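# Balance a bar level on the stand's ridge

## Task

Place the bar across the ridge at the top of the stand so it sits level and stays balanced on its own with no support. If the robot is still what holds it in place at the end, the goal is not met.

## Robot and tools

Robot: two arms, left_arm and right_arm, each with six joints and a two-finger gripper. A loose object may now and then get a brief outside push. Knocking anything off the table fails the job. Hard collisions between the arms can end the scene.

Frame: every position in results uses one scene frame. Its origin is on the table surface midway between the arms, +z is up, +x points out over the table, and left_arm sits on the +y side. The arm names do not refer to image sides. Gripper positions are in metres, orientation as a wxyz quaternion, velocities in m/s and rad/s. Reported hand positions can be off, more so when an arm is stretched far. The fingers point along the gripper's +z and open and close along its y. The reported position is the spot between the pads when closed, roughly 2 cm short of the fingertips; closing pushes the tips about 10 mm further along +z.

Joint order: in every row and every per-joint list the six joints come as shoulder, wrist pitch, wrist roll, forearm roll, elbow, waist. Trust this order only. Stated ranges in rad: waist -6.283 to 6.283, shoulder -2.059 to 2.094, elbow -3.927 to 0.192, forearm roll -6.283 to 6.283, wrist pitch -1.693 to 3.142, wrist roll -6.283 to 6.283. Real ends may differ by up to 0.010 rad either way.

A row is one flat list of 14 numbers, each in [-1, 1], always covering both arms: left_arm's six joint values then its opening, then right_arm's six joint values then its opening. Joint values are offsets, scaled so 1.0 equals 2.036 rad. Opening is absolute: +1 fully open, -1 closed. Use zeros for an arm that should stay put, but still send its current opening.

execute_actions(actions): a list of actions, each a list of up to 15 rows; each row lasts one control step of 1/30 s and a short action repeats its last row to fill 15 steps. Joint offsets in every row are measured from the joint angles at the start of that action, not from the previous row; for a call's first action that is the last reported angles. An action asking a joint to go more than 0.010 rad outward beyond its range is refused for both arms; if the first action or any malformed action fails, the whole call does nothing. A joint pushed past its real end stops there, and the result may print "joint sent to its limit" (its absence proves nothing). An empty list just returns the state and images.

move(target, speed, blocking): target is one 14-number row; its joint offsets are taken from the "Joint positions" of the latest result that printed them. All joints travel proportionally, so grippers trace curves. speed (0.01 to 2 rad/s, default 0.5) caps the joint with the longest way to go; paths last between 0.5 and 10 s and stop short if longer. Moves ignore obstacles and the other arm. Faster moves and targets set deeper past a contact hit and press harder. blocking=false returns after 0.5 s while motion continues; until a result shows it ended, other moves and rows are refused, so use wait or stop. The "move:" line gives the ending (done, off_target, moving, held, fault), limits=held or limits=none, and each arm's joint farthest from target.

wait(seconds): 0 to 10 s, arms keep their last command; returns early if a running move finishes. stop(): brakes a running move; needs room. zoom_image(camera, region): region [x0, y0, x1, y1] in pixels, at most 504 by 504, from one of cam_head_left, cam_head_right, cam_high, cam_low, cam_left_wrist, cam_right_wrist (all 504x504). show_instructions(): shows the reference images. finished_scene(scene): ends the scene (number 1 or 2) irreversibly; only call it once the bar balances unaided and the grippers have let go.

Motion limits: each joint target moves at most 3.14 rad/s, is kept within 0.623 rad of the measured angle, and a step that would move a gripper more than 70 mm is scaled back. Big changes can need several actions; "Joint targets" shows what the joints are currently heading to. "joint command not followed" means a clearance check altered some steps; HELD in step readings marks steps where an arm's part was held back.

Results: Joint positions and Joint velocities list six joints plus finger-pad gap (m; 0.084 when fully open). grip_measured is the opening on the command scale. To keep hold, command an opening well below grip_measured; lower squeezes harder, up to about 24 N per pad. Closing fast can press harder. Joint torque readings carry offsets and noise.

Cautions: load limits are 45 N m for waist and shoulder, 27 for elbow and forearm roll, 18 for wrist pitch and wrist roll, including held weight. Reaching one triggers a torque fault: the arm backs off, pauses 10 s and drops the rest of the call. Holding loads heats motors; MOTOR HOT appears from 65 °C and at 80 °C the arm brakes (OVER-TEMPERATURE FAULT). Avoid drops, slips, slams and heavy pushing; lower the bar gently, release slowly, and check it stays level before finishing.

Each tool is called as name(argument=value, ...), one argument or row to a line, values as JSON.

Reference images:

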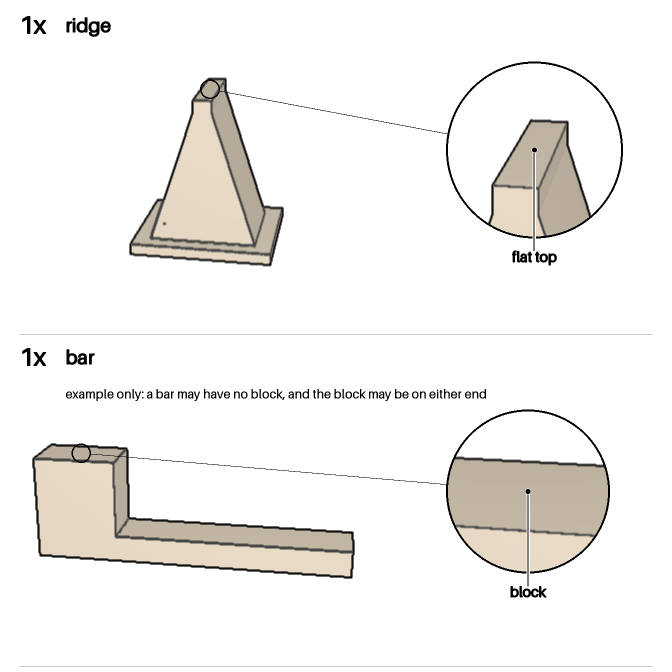

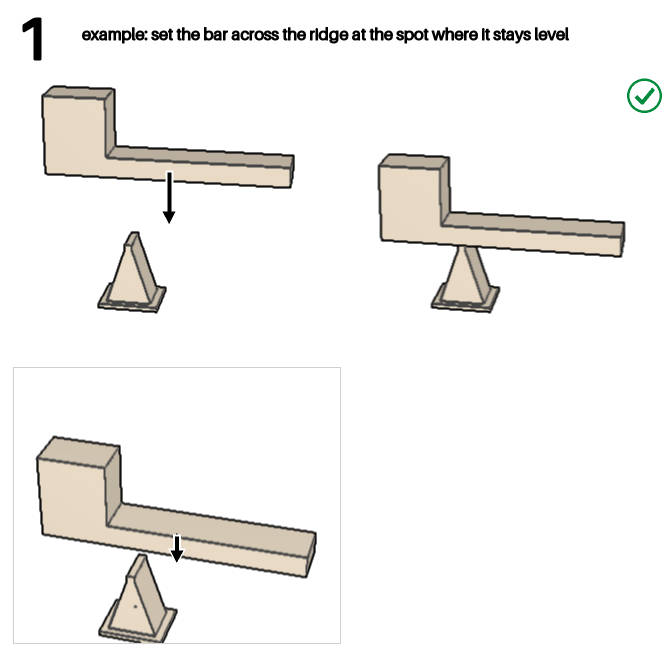

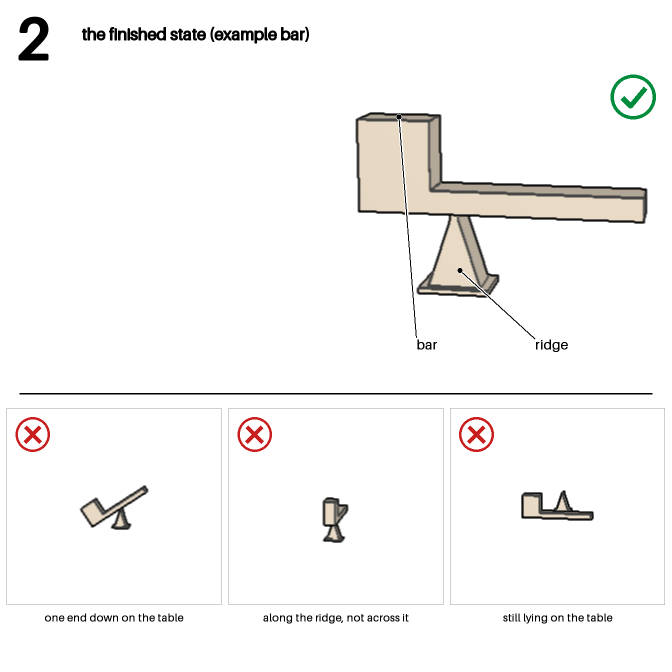

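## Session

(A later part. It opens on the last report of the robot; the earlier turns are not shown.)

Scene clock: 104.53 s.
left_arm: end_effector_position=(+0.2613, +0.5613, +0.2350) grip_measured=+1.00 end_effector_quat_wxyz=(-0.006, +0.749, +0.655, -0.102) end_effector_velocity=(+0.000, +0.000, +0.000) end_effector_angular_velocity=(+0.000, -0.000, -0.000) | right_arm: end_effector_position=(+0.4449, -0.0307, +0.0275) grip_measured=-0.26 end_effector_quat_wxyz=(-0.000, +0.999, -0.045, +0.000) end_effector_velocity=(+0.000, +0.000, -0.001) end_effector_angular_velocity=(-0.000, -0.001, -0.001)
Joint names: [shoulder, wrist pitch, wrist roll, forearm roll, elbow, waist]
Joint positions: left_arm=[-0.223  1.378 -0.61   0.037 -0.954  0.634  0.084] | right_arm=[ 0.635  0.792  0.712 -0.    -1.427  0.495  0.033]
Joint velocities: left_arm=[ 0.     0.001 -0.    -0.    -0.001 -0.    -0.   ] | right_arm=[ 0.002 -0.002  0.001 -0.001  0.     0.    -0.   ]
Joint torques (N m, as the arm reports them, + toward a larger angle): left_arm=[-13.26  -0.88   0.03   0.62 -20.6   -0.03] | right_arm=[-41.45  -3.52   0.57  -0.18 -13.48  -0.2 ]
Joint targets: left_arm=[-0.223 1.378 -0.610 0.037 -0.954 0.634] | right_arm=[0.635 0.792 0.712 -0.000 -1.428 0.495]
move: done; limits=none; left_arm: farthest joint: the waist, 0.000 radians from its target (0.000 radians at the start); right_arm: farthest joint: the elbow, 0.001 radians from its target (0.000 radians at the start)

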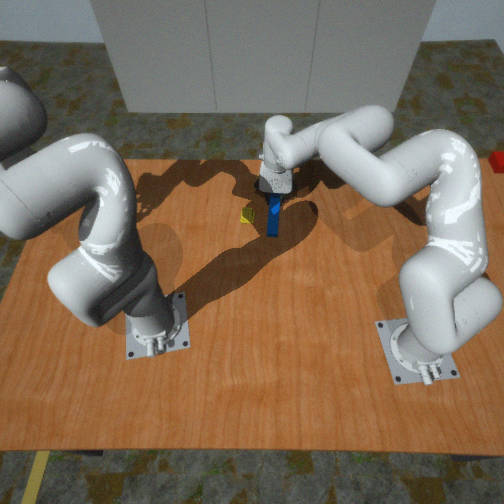

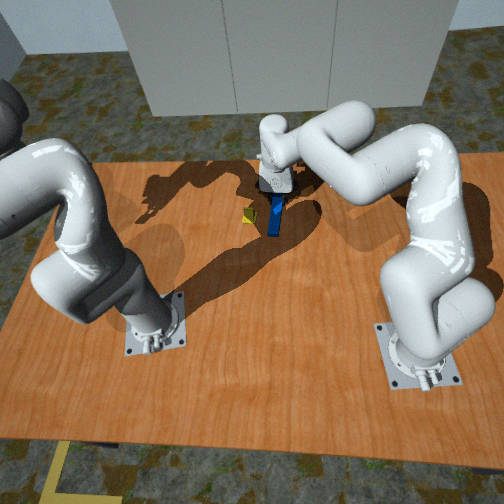

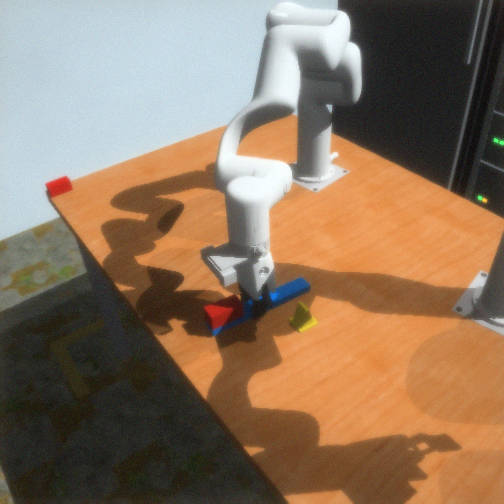

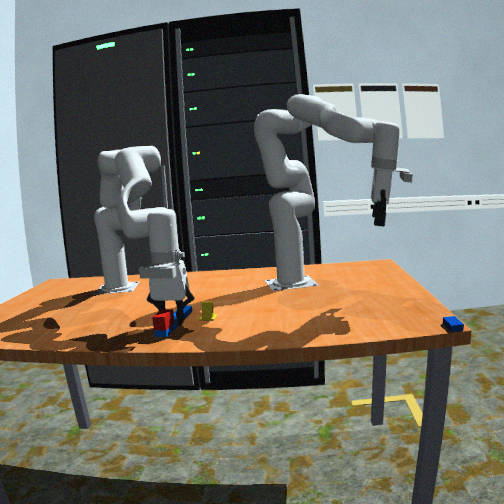

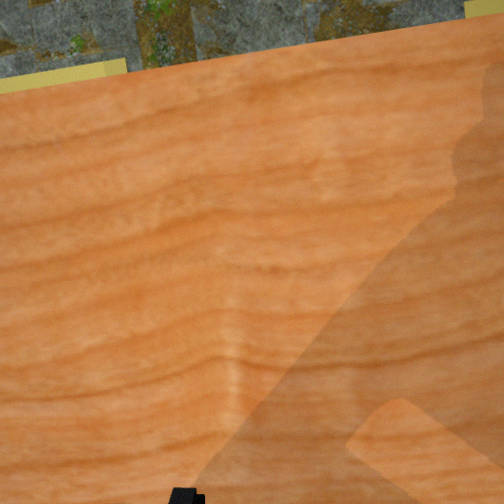

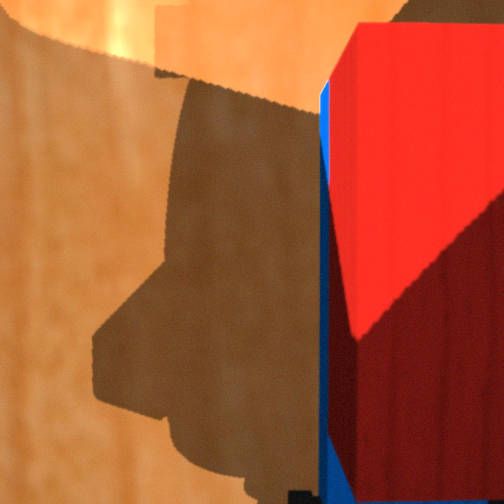

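Release, regrip, lift, return about 3 mm further +x.

move(
  target=[0,0,0,0,0,0,1,0.002,-0.002,0,0,0,0,0],
)

move(
  target=[0,0,0,0,0,0,1,0,0,0,0,0,0,-0.8],
)

move(
  target=[0,0,0,0,0,0,1,-0.052,0.052,0,0,0,0,-0.8],
  speed=0.2,
)

move(
  target=[0,0,0,0,0,0,1,0.006,0,0.097,0,-0.006,0.097,-0.8],
  speed=0.3,
)

Scene clock: 121.93 s.
left_arm: end_effector_position=(+0.2613, +0.5613, +0.2350) grip_measured=+1.00 end_effector_quat_wxyz=(-0.006, +0.749, +0.655, -0.102) end_effector_velocity=(-0.000, -0.000, -0.000) end_effector_angular_velocity=(-0.002, +0.000, +0.001) | right_arm: end_effector_position=(+0.4450, -0.0307, +0.0255) grip_measured=-0.01 end_effector_quat_wxyz=(-0.000, +0.999, -0.045, +0.000) end_effector_velocity=(+0.000, +0.000, -0.001) end_effector_angular_velocity=(+0.000, +0.001, -0.001)
Joint names: [shoulder, wrist pitch, wrist roll, forearm roll, elbow, waist]
Joint positions: left_arm=[-0.223  1.378 -0.61   0.037 -0.954  0.634  0.084] | right_arm=[ 0.639  0.788  0.712 -0.    -1.427  0.495  0.044]
Joint velocities: left_arm=[ 0.     0.001 -0.    -0.001  0.     0.    -0.   ] | right_arm=[ 0.002 -0.001 -0.     0.001 -0.001 -0.     0.   ]
Joint torques (N m, as the arm reports them, + toward a larger angle): left_arm=[-13.16  -0.72   0.12   0.37 -20.68   0.  ] | right_arm=[-42.51  -2.95   0.49  -0.11 -13.58  -0.28]
Joint targets: left_arm=[-0.223 1.378 -0.610 0.037 -0.954 0.634] | right_arm=[0.639 0.788 0.712 -0.000 -1.427 0.495]
move: done; limits=none; left_arm: farthest joint: the waist, 0.000 radians from its target (0.000 radians at the start); right_arm: farthest joint: the waist, 0.000 radians from its target (0.000 radians at the start)

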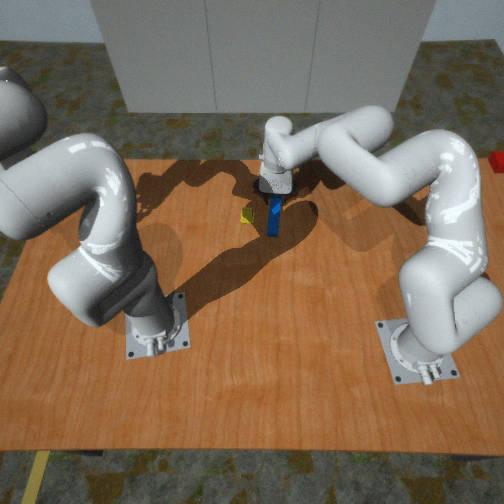

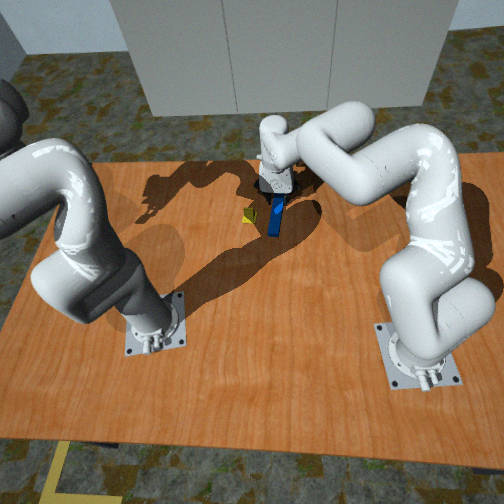

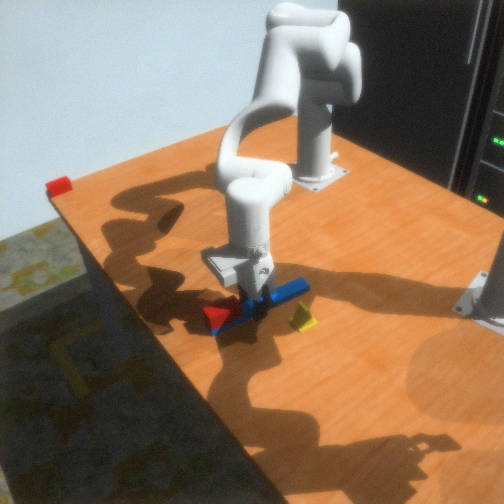

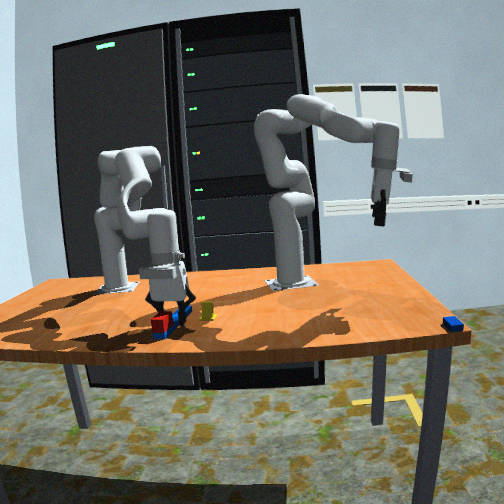

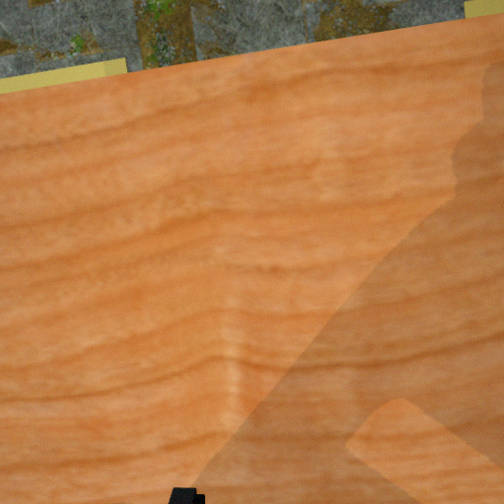

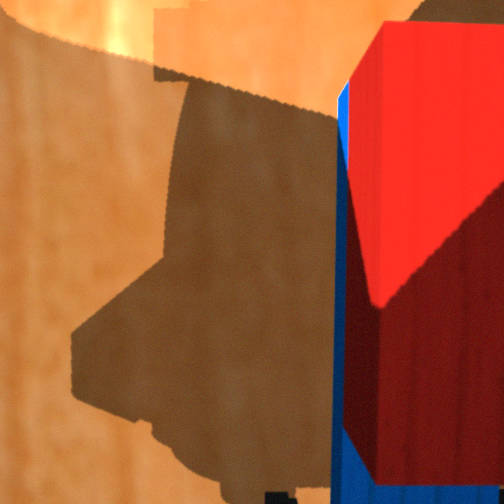

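Scene clock: 122.43 s.
left_arm: end_effector_position=(+0.2613, +0.5613, +0.2350) grip_measured=+1.00 end_effector_quat_wxyz=(-0.006, +0.749, +0.655, -0.102) end_effector_velocity=(+0.000, +0.000, +0.000) end_effector_angular_velocity=(+0.001, -0.001, +0.000) | right_arm: end_effector_position=(+0.4450, -0.0307, +0.0255) grip_measured=-0.26 end_effector_quat_wxyz=(-0.000, +0.999, -0.045, +0.000) end_effector_velocity=(+0.000, -0.000, +0.001) end_effector_angular_velocity=(+0.000, -0.000, -0.000)
Joint names: [shoulder, wrist pitch, wrist roll, forearm roll, elbow, waist]
Joint positions: left_arm=[-0.223  1.378 -0.61   0.037 -0.954  0.634  0.084] | right_arm=[ 0.639  0.788  0.712 -0.    -1.428  0.495  0.033]
Joint velocities: left_arm=[ 0.    -0.    -0.    -0.    -0.001  0.    -0.   ] | right_arm=[-0.001  0.    -0.     0.     0.001 -0.    -0.   ]
Joint torques (N m, as the arm reports them, + toward a larger angle): left_arm=[-13.2   -0.93   0.12   0.43 -20.5   -0.11] | right_arm=[-42.12  -2.97   0.5   -0.23 -13.29  -0.31]
Joint targets: left_arm=[-0.223 1.378 -0.610 0.037 -0.954 0.634] | right_arm=[0.639 0.788 0.712 -0.000 -1.427 0.495]
move: done; limits=none; left_arm: farthest joint: the waist, 0.000 radians from its target (0.000 radians at the start); right_arm: farthest joint: the elbow, 0.001 radians from its target (0.000 radians at the start)

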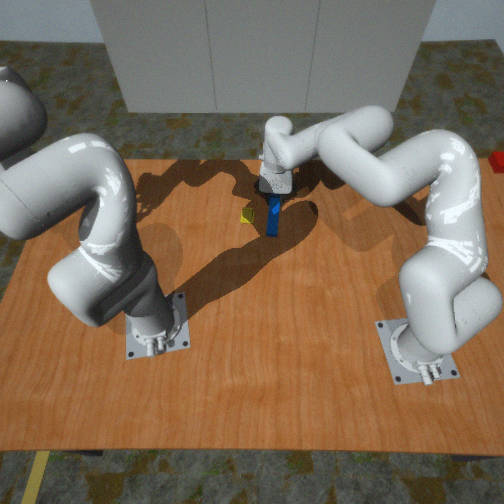

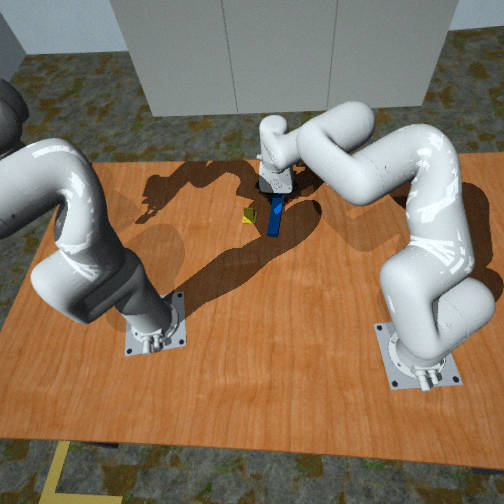

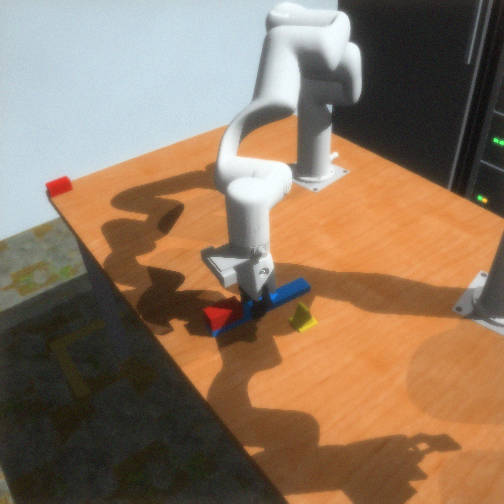

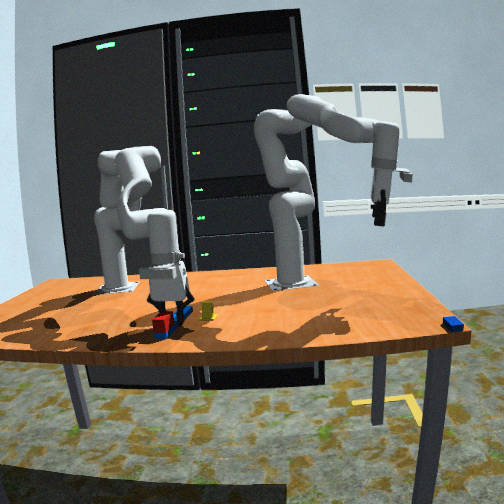

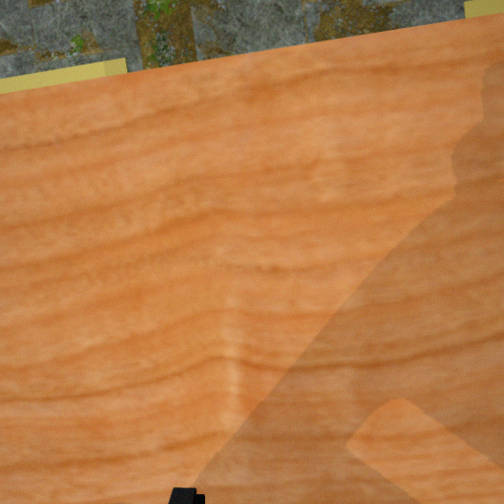

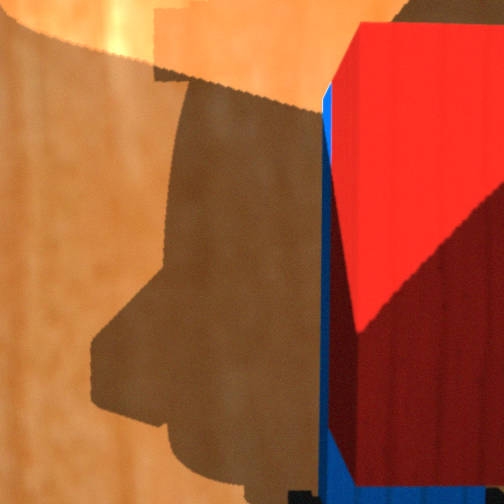

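Scene clock: 123.47 s.
left_arm: end_effector_position=(+0.2613, +0.5613, +0.2350) grip_measured=+1.00 end_effector_quat_wxyz=(-0.006, +0.749, +0.655, -0.102) end_effector_velocity=(-0.000, +0.000, +0.000) end_effector_angular_velocity=(+0.001, +0.000, -0.001) | right_arm: end_effector_position=(+0.4417, -0.0331, +0.0789) grip_measured=-0.26 end_effector_quat_wxyz=(+0.000, +0.999, -0.045, -0.000) end_effector_velocity=(+0.001, +0.002, +0.003) end_effector_angular_velocity=(+0.004, -0.004, +0.001)
Joint names: [shoulder, wrist pitch, wrist roll, forearm roll, elbow, waist]
Joint positions: left_arm=[-0.223  1.378 -0.61   0.037 -0.954  0.634  0.084] | right_arm=[ 0.534  0.894  0.712 -0.    -1.427  0.495  0.033]
Joint velocities: left_arm=[-0.     0.001 -0.     0.001 -0.    -0.     0.   ] | right_arm=[-0.003  0.001 -0.001  0.001 -0.004  0.001  0.   ]
Joint torques (N m, as the arm reports them, + toward a larger angle): left_arm=[-13.19  -0.88   0.11   0.36 -20.63  -0.21] | right_arm=[-41.94  -3.14   0.45  -0.25 -14.73  -0.07]
Joint targets: left_arm=[-0.223 1.378 -0.610 0.037 -0.954 0.634] | right_arm=[0.533 0.894 0.712 -0.000 -1.428 0.495]
move: done; limits=none; left_arm: farthest joint: the waist, 0.000 radians from its target (0.000 radians at the start); right_arm: farthest joint: the shoulder, 0.001 radians from its target (0.106 radians at the start)

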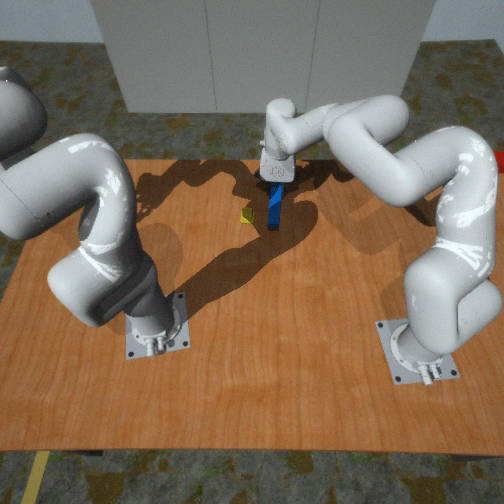

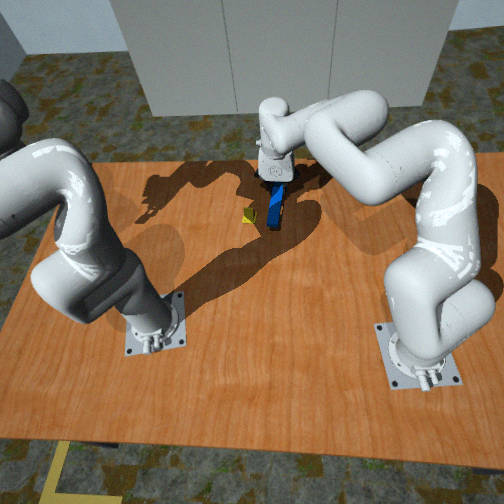

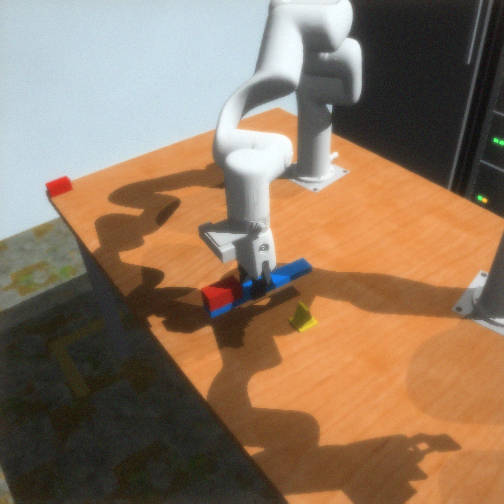

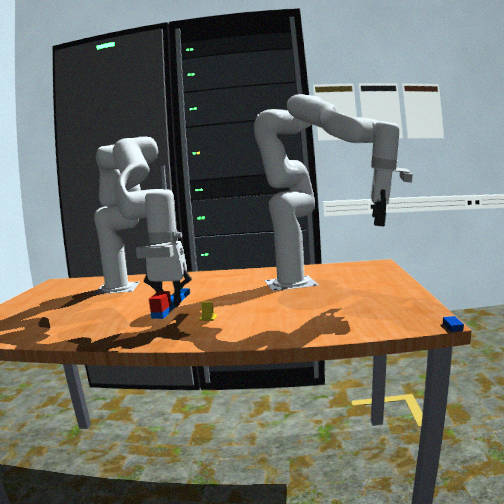

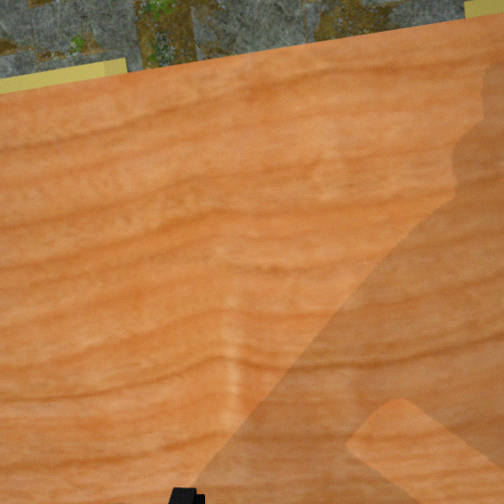

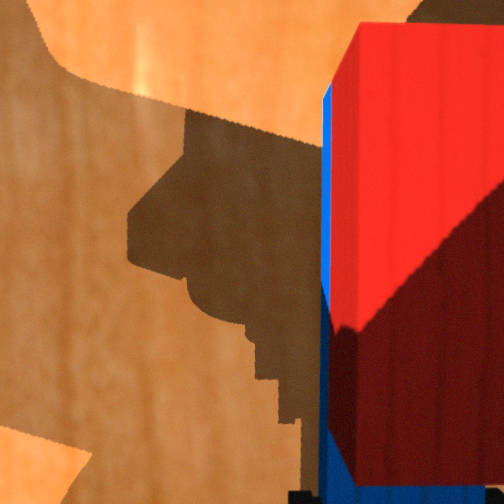

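Scene clock: 124.67 s.
left_arm: end_effector_position=(+0.2613, +0.5613, +0.2350) grip_measured=+1.00 end_effector_quat_wxyz=(-0.006, +0.749, +0.655, -0.102) end_effector_velocity=(-0.000, -0.000, -0.000) end_effector_angular_velocity=(-0.000, -0.000, -0.000) | right_arm: end_effector_position=(+0.3681, +0.0549, +0.0766) grip_measured=-0.26 end_effector_quat_wxyz=(+0.000, +0.999, -0.046, -0.000) end_effector_velocity=(-0.002, +0.002, -0.000) end_effector_angular_velocity=(+0.000, +0.001, +0.003)
Joint names: [shoulder, wrist pitch, wrist roll, forearm roll, elbow, waist]
Joint positions: left_arm=[-0.223  1.378 -0.61   0.037 -0.954  0.634  0.084] | right_arm=[ 0.546  0.894  0.909 -0.    -1.439  0.692  0.033]
Joint velocities: left_arm=[-0.001 -0.001  0.    -0.     0.001 -0.     0.   ] | right_arm=[ 0.001 -0.     0.002  0.001 -0.001  0.006 -0.   ]
Joint torques (N m, as the arm reports them, + toward a larger angle): left_arm=[-13.1   -0.87   0.09   0.45 -20.73  -0.01] | right_arm=[-42.67  -3.14   0.41  -0.28 -14.71  -0.21]
Joint targets: left_arm=[-0.223 1.378 -0.610 0.037 -0.954 0.634] | right_arm=[0.546 0.894 0.909 -0.000 -1.439 0.693]
move: done; limits=none; left_arm: farthest joint: the waist, 0.000 radians from its target (0.000 radians at the start); right_arm: farthest joint: the waist, 0.001 radians from its target (0.197 radians at the start)

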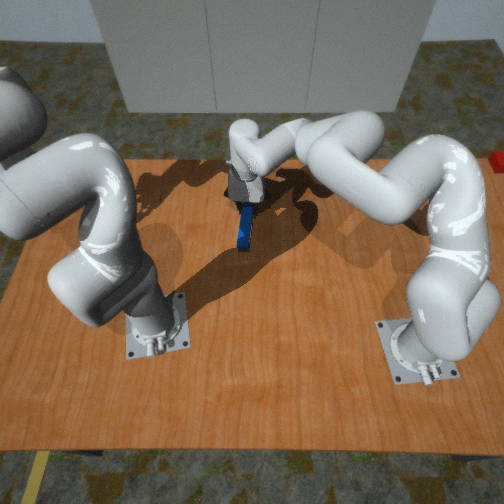

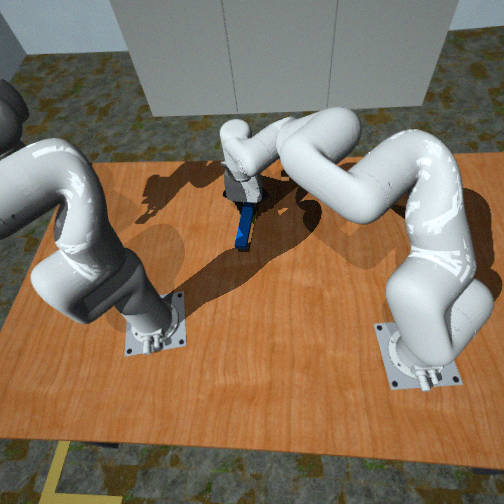

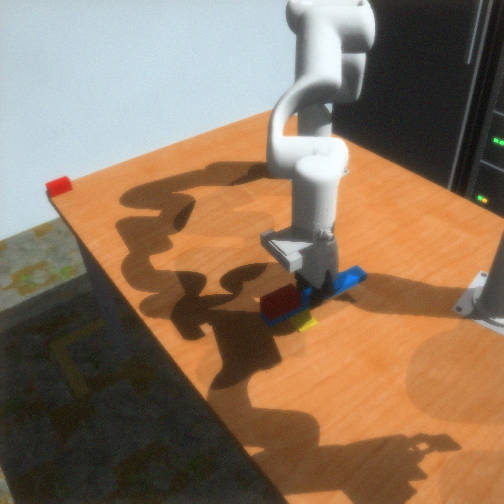

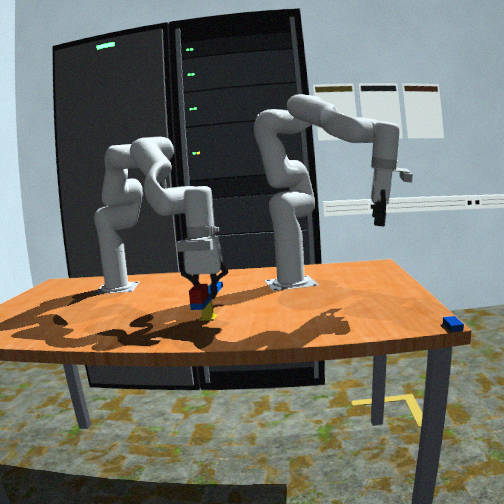

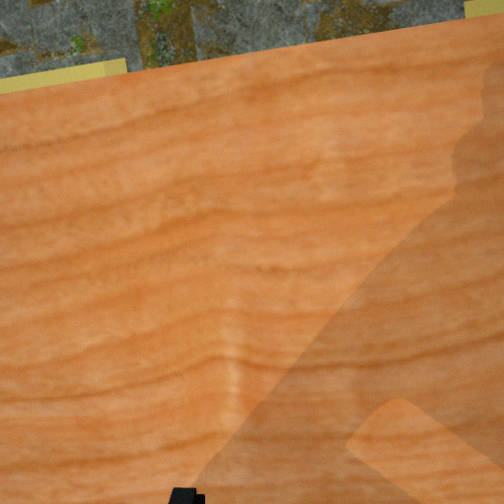

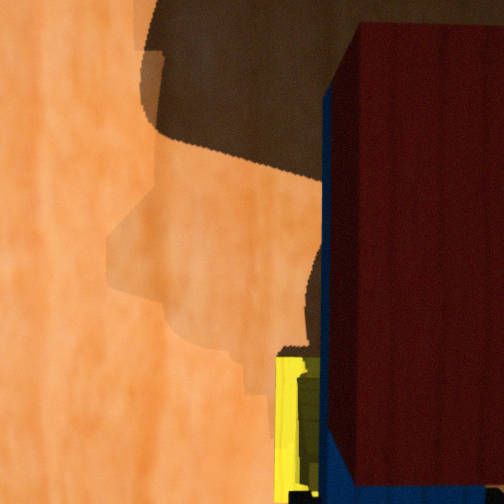

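move(
  target=[0,0,0,0,0,0,1,0.0047,-0.0047,0,0,0,0,-0.3],
  speed=0.02,
)

execute_actions(
  actions=[
    [[0,0,0,0,0,0,1,0,0,0,0,0,0,-0.22],[0,0,0,0,0,0,1,0,0,0,0,0,0,-0.2],[0,0,0,0,0,0,1,0,0,0,0,0,0,-0.17],[0,0,0,0,0,0,1,0,0,0,0,0,0,-0.14],[0,0,0,0,0,0,1,0,0,0,0,0,0,-0.14]],
  ],
)

Scene clock: 130.77 s.
left_arm: end_effector_position=(+0.2613, +0.5613, +0.2350) grip_measured=+1.00 end_effector_quat_wxyz=(-0.006, +0.749, +0.655, -0.102) end_effector_velocity=(+0.000, +0.000, +0.000) end_effector_angular_velocity=(+0.000, -0.000, -0.000) | right_arm: end_effector_position=(+0.3686, +0.0554, +0.0720) grip_measured=-0.26 end_effector_quat_wxyz=(-0.000, +0.999, -0.046, +0.000) end_effector_velocity=(+0.000, +0.000, -0.001) end_effector_angular_velocity=(+0.000, +0.000, -0.001)
Joint names: [shoulder, wrist pitch, wrist roll, forearm roll, elbow, waist]
Joint positions: left_arm=[-0.223  1.378 -0.61   0.037 -0.954  0.634  0.084] | right_arm=[ 0.555  0.884  0.909 -0.    -1.44   0.692  0.033]
Joint velocities: left_arm=[ 0. -0.  0.  0. -0.  0.  0.] | right_arm=[ 0.003 -0.001  0.     0.    -0.002 -0.    -0.   ]
Joint torques (N m, as the arm reports them, + toward a larger angle): left_arm=[-13.24  -0.74   0.19   0.5  -20.56  -0.09] | right_arm=[-41.81  -3.13   0.49  -0.12 -14.41  -0.21]
Joint targets: left_arm=[-0.223 1.378 -0.610 0.037 -0.954 0.634] | right_arm=[0.556 0.884 0.909 -0.000 -1.439 0.692]
move: done; limits=none; left_arm: farthest joint: the waist, 0.000 radians from its target (0.000 radians at the start); right_arm: farthest joint: the elbow, 0.001 radians from its target (0.000 radians at the start)

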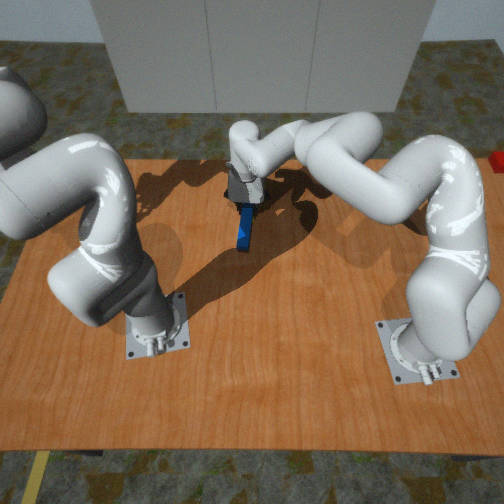

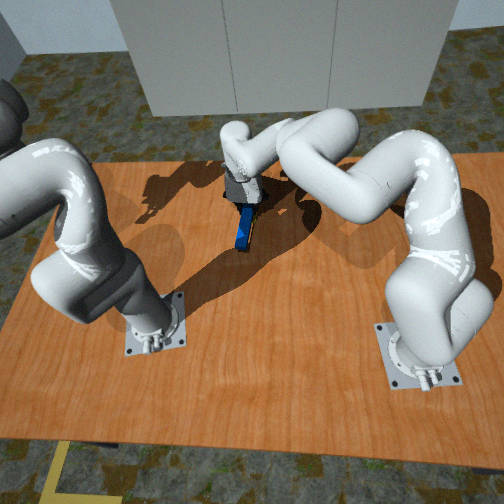

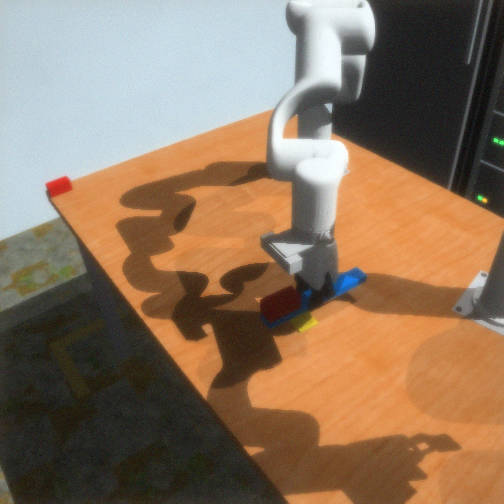

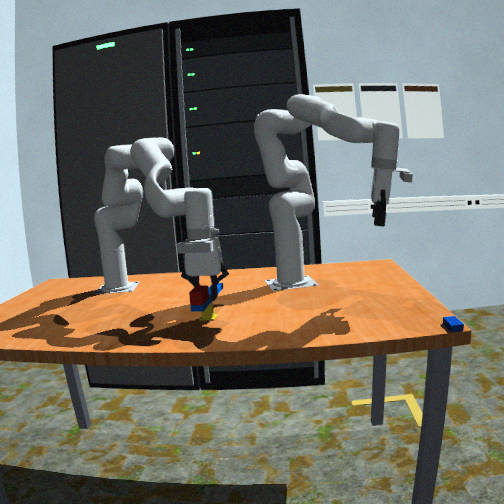

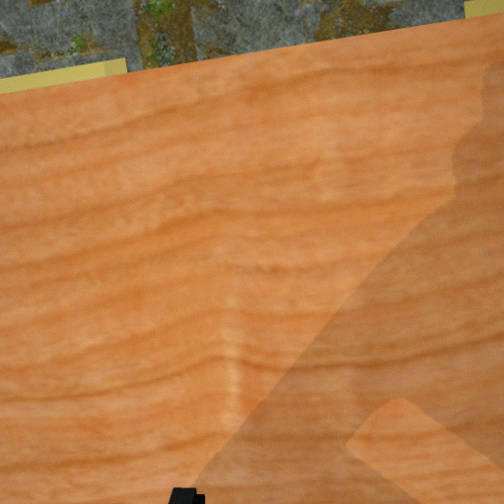

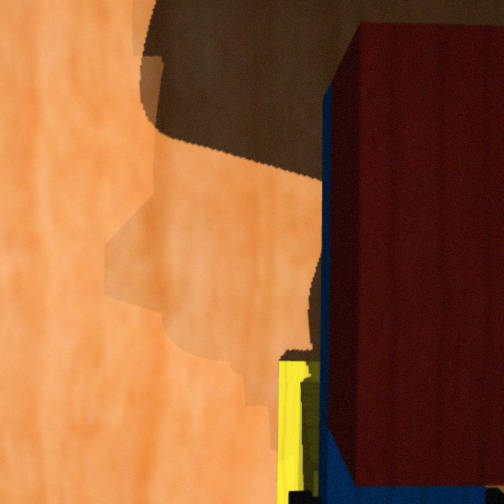

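Scene clock: 131.27 s.
left_arm: end_effector_position=(+0.2613, +0.5613, +0.2350) grip_measured=+1.00 end_effector_quat_wxyz=(-0.006, +0.749, +0.655, -0.102) end_effector_velocity=(+0.000, +0.001, +0.001) end_effector_angular_velocity=(+0.002, -0.001, -0.000) | right_arm: end_effector_position=(+0.3686, +0.0554, +0.0721) grip_measured=-0.15 end_effector_quat_wxyz=(-0.000, +0.999, -0.046, +0.000) end_effector_velocity=(-0.001, -0.000, -0.001) end_effector_angular_velocity=(-0.001, +0.001, +0.001)
Joint names: [shoulder, wrist pitch, wrist roll, forearm roll, elbow, waist]
Joint positions: left_arm=[-0.223  1.378 -0.61   0.037 -0.954  0.634  0.084] | right_arm=[ 0.555  0.884  0.909 -0.    -1.44   0.692  0.037]
Joint velocities: left_arm=[-0.    -0.    -0.     0.    -0.002  0.    -0.   ] | right_arm=[ 0.001 -0.     0.     0.     0.001  0.001  0.   ]
Joint torques (N m, as the arm reports them, + toward a larger angle): left_arm=[-13.3   -0.88   0.04   0.49 -20.72   0.17] | right_arm=[-41.4   -3.01   0.48  -0.13 -14.05  -0.25]
Joint targets: left_arm=[-0.223 1.378 -0.610 0.037 -0.954 0.634] | right_arm=[0.555 0.884 0.909 -0.000 -1.440 0.692]
Step readings (joint positions):
0: left_arm=[-0.223 1.378 -0.610 0.037 -0.954 0.634] | right_arm=[0.555 0.884 0.909 -0.000 -1.440 0.692]
1: left_arm=[-0.223 1.378 -0.610 0.037 -0.954 0.634] | right_arm=[0.555 0.884 0.909 -0.000 -1.440 0.692]
2: left_arm=[-0.223 1.378 -0.610 0.037 -0.954 0.634] | right_arm=[0.555 0.884 0.909 -0.000 -1.440 0.692]
4: left_arm=[-0.223 1.378 -0.610 0.037 -0.954 0.634] | right_arm=[0.555 0.884 0.909 -0.000 -1.440 0.692]
8: left_arm=[-0.223 1.378 -0.610 0.037 -0.954 0.634] | right_arm=[0.555 0.884 0.909 -0.000 -1.440 0.692]
15: Joint positions above

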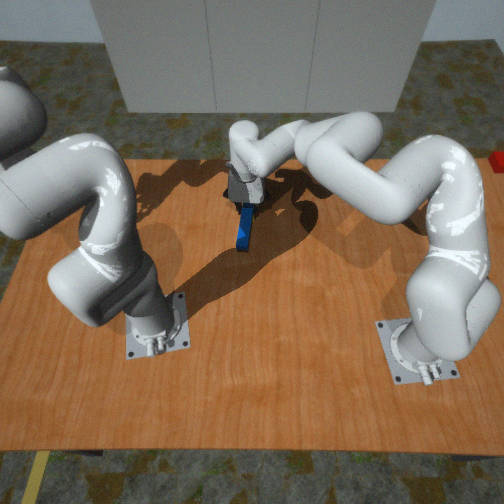

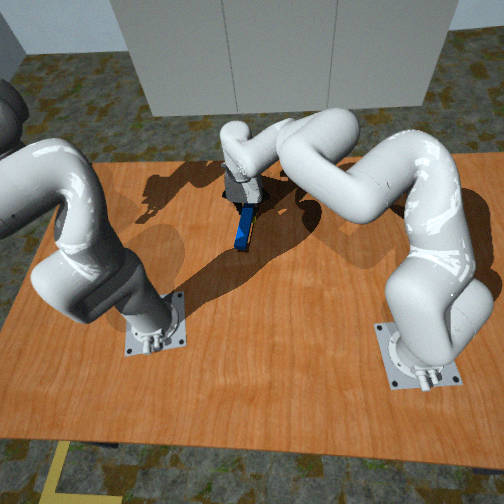

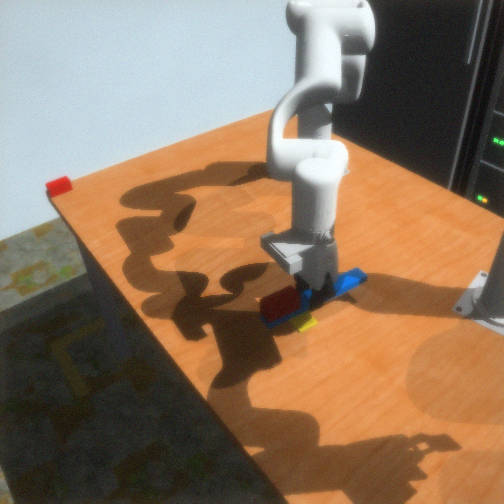

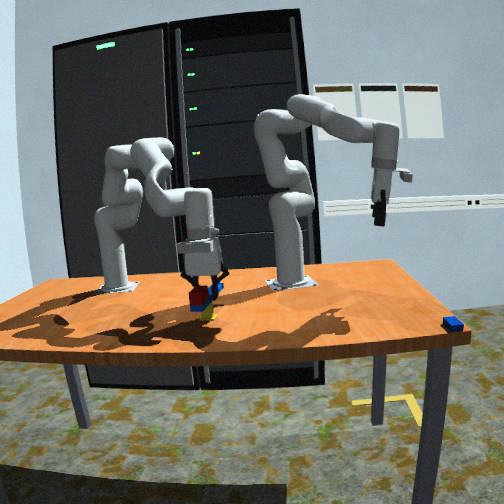

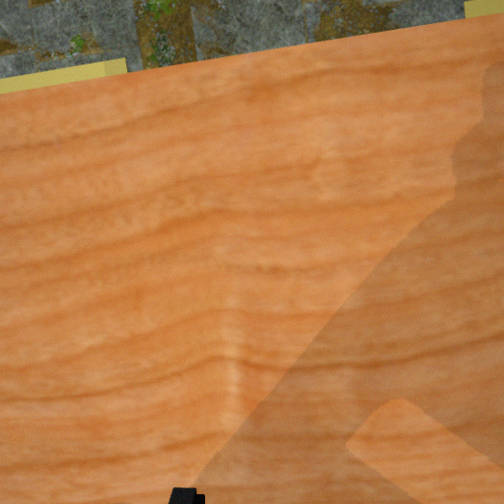

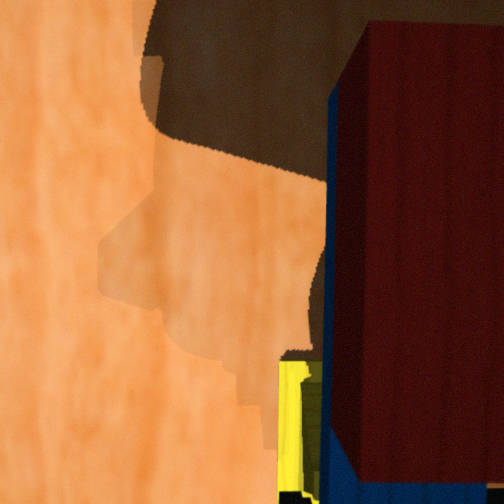

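move(
  target=[0,0,0,0,0,0,1,-0.08,0.08,0,0,0,0,1],
  speed=0.2,
)

Scene clock: 137.10 s.
left_arm: end_effector_position=(+0.2613, +0.5613, +0.2350) grip_measured=+1.00 end_effector_quat_wxyz=(-0.006, +0.749, +0.655, -0.102) end_effector_velocity=(-0.000, +0.000, +0.001) end_effector_angular_velocity=(+0.002, +0.000, -0.000) | right_arm: end_effector_position=(+0.3576, +0.0437, +0.1535) grip_measured=+1.00 end_effector_quat_wxyz=(+0.000, +0.999, -0.046, -0.000) end_effector_velocity=(+0.001, +0.002, +0.005) end_effector_angular_velocity=(+0.007, -0.005, -0.001)
Joint names: [shoulder, wrist pitch, wrist roll, forearm roll, elbow, waist]
Joint positions: left_arm=[-0.223  1.378 -0.61   0.037 -0.954  0.634  0.084] | right_arm=[ 0.393  1.047  0.909 -0.    -1.439  0.692  0.084]
Joint velocities: left_arm=[-0.     0.    -0.     0.001 -0.001  0.     0.   ] | right_arm=[-0.006  0.001  0.001  0.001 -0.004  0.001  0.   ]
Joint torques (N m, as the arm reports them, + toward a larger angle): left_arm=[-13.08  -0.87   0.05   0.46 -20.74   0.  ] | right_arm=[-38.93  -2.95   0.44  -0.2  -14.75   0.03]
Joint targets: left_arm=[-0.223 1.378 -0.610 0.037 -0.954 0.634] | right_arm=[0.392 1.047 0.909 -0.000 -1.440 0.692]
move: done; limits=none; left_arm: farthest joint: the waist, 0.000 radians from its target (0.000 radians at the start); right_arm: farthest joint: the shoulder, 0.001 radians from its target (0.163 radians at the start)

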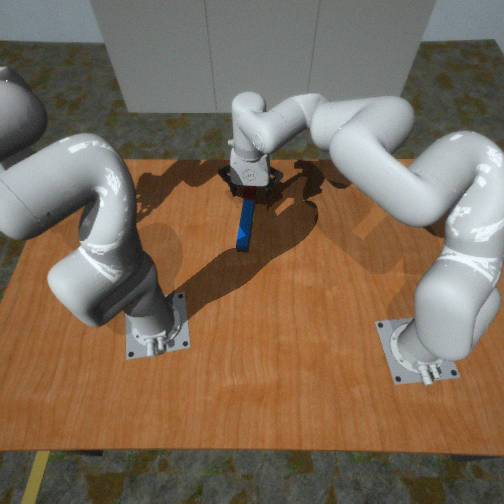

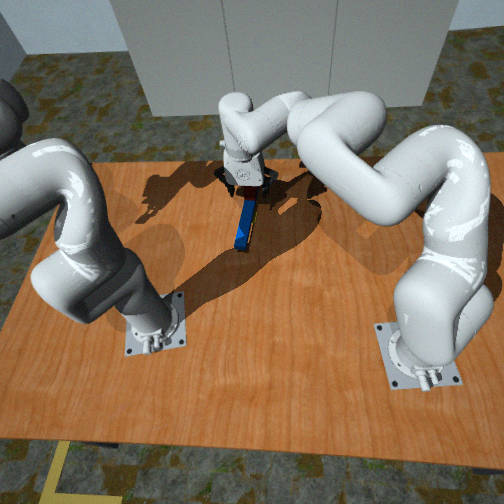

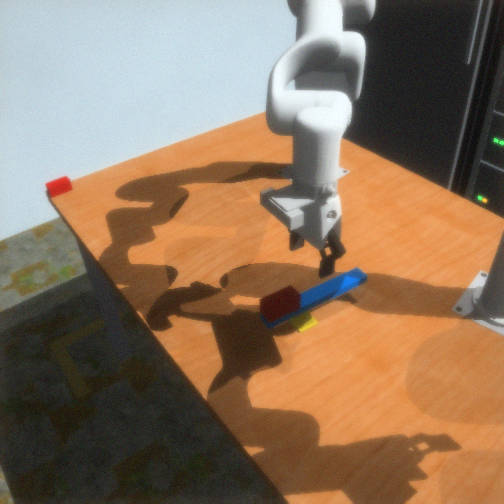

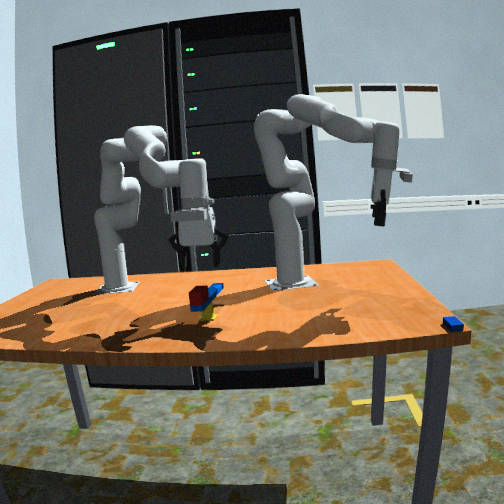

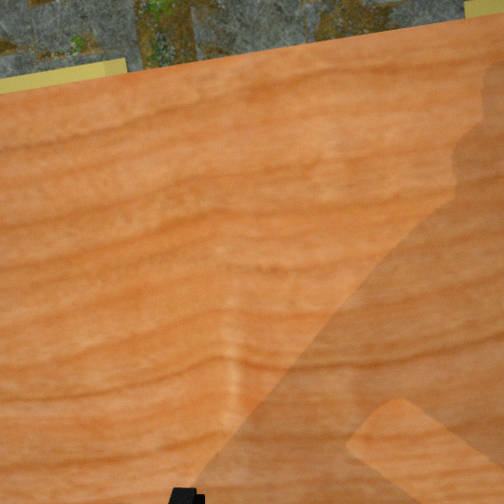

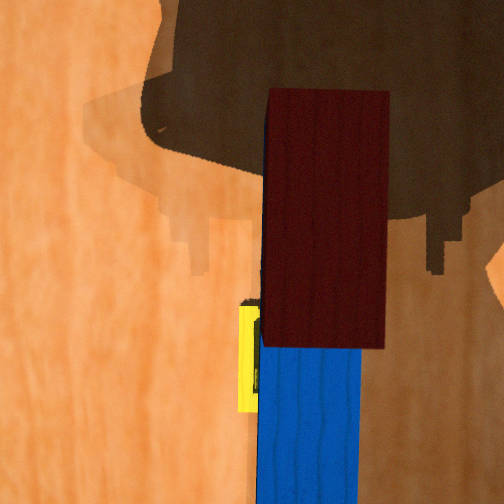

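finished_scene(
  scene=1,
)

The scene is finished: the task was done.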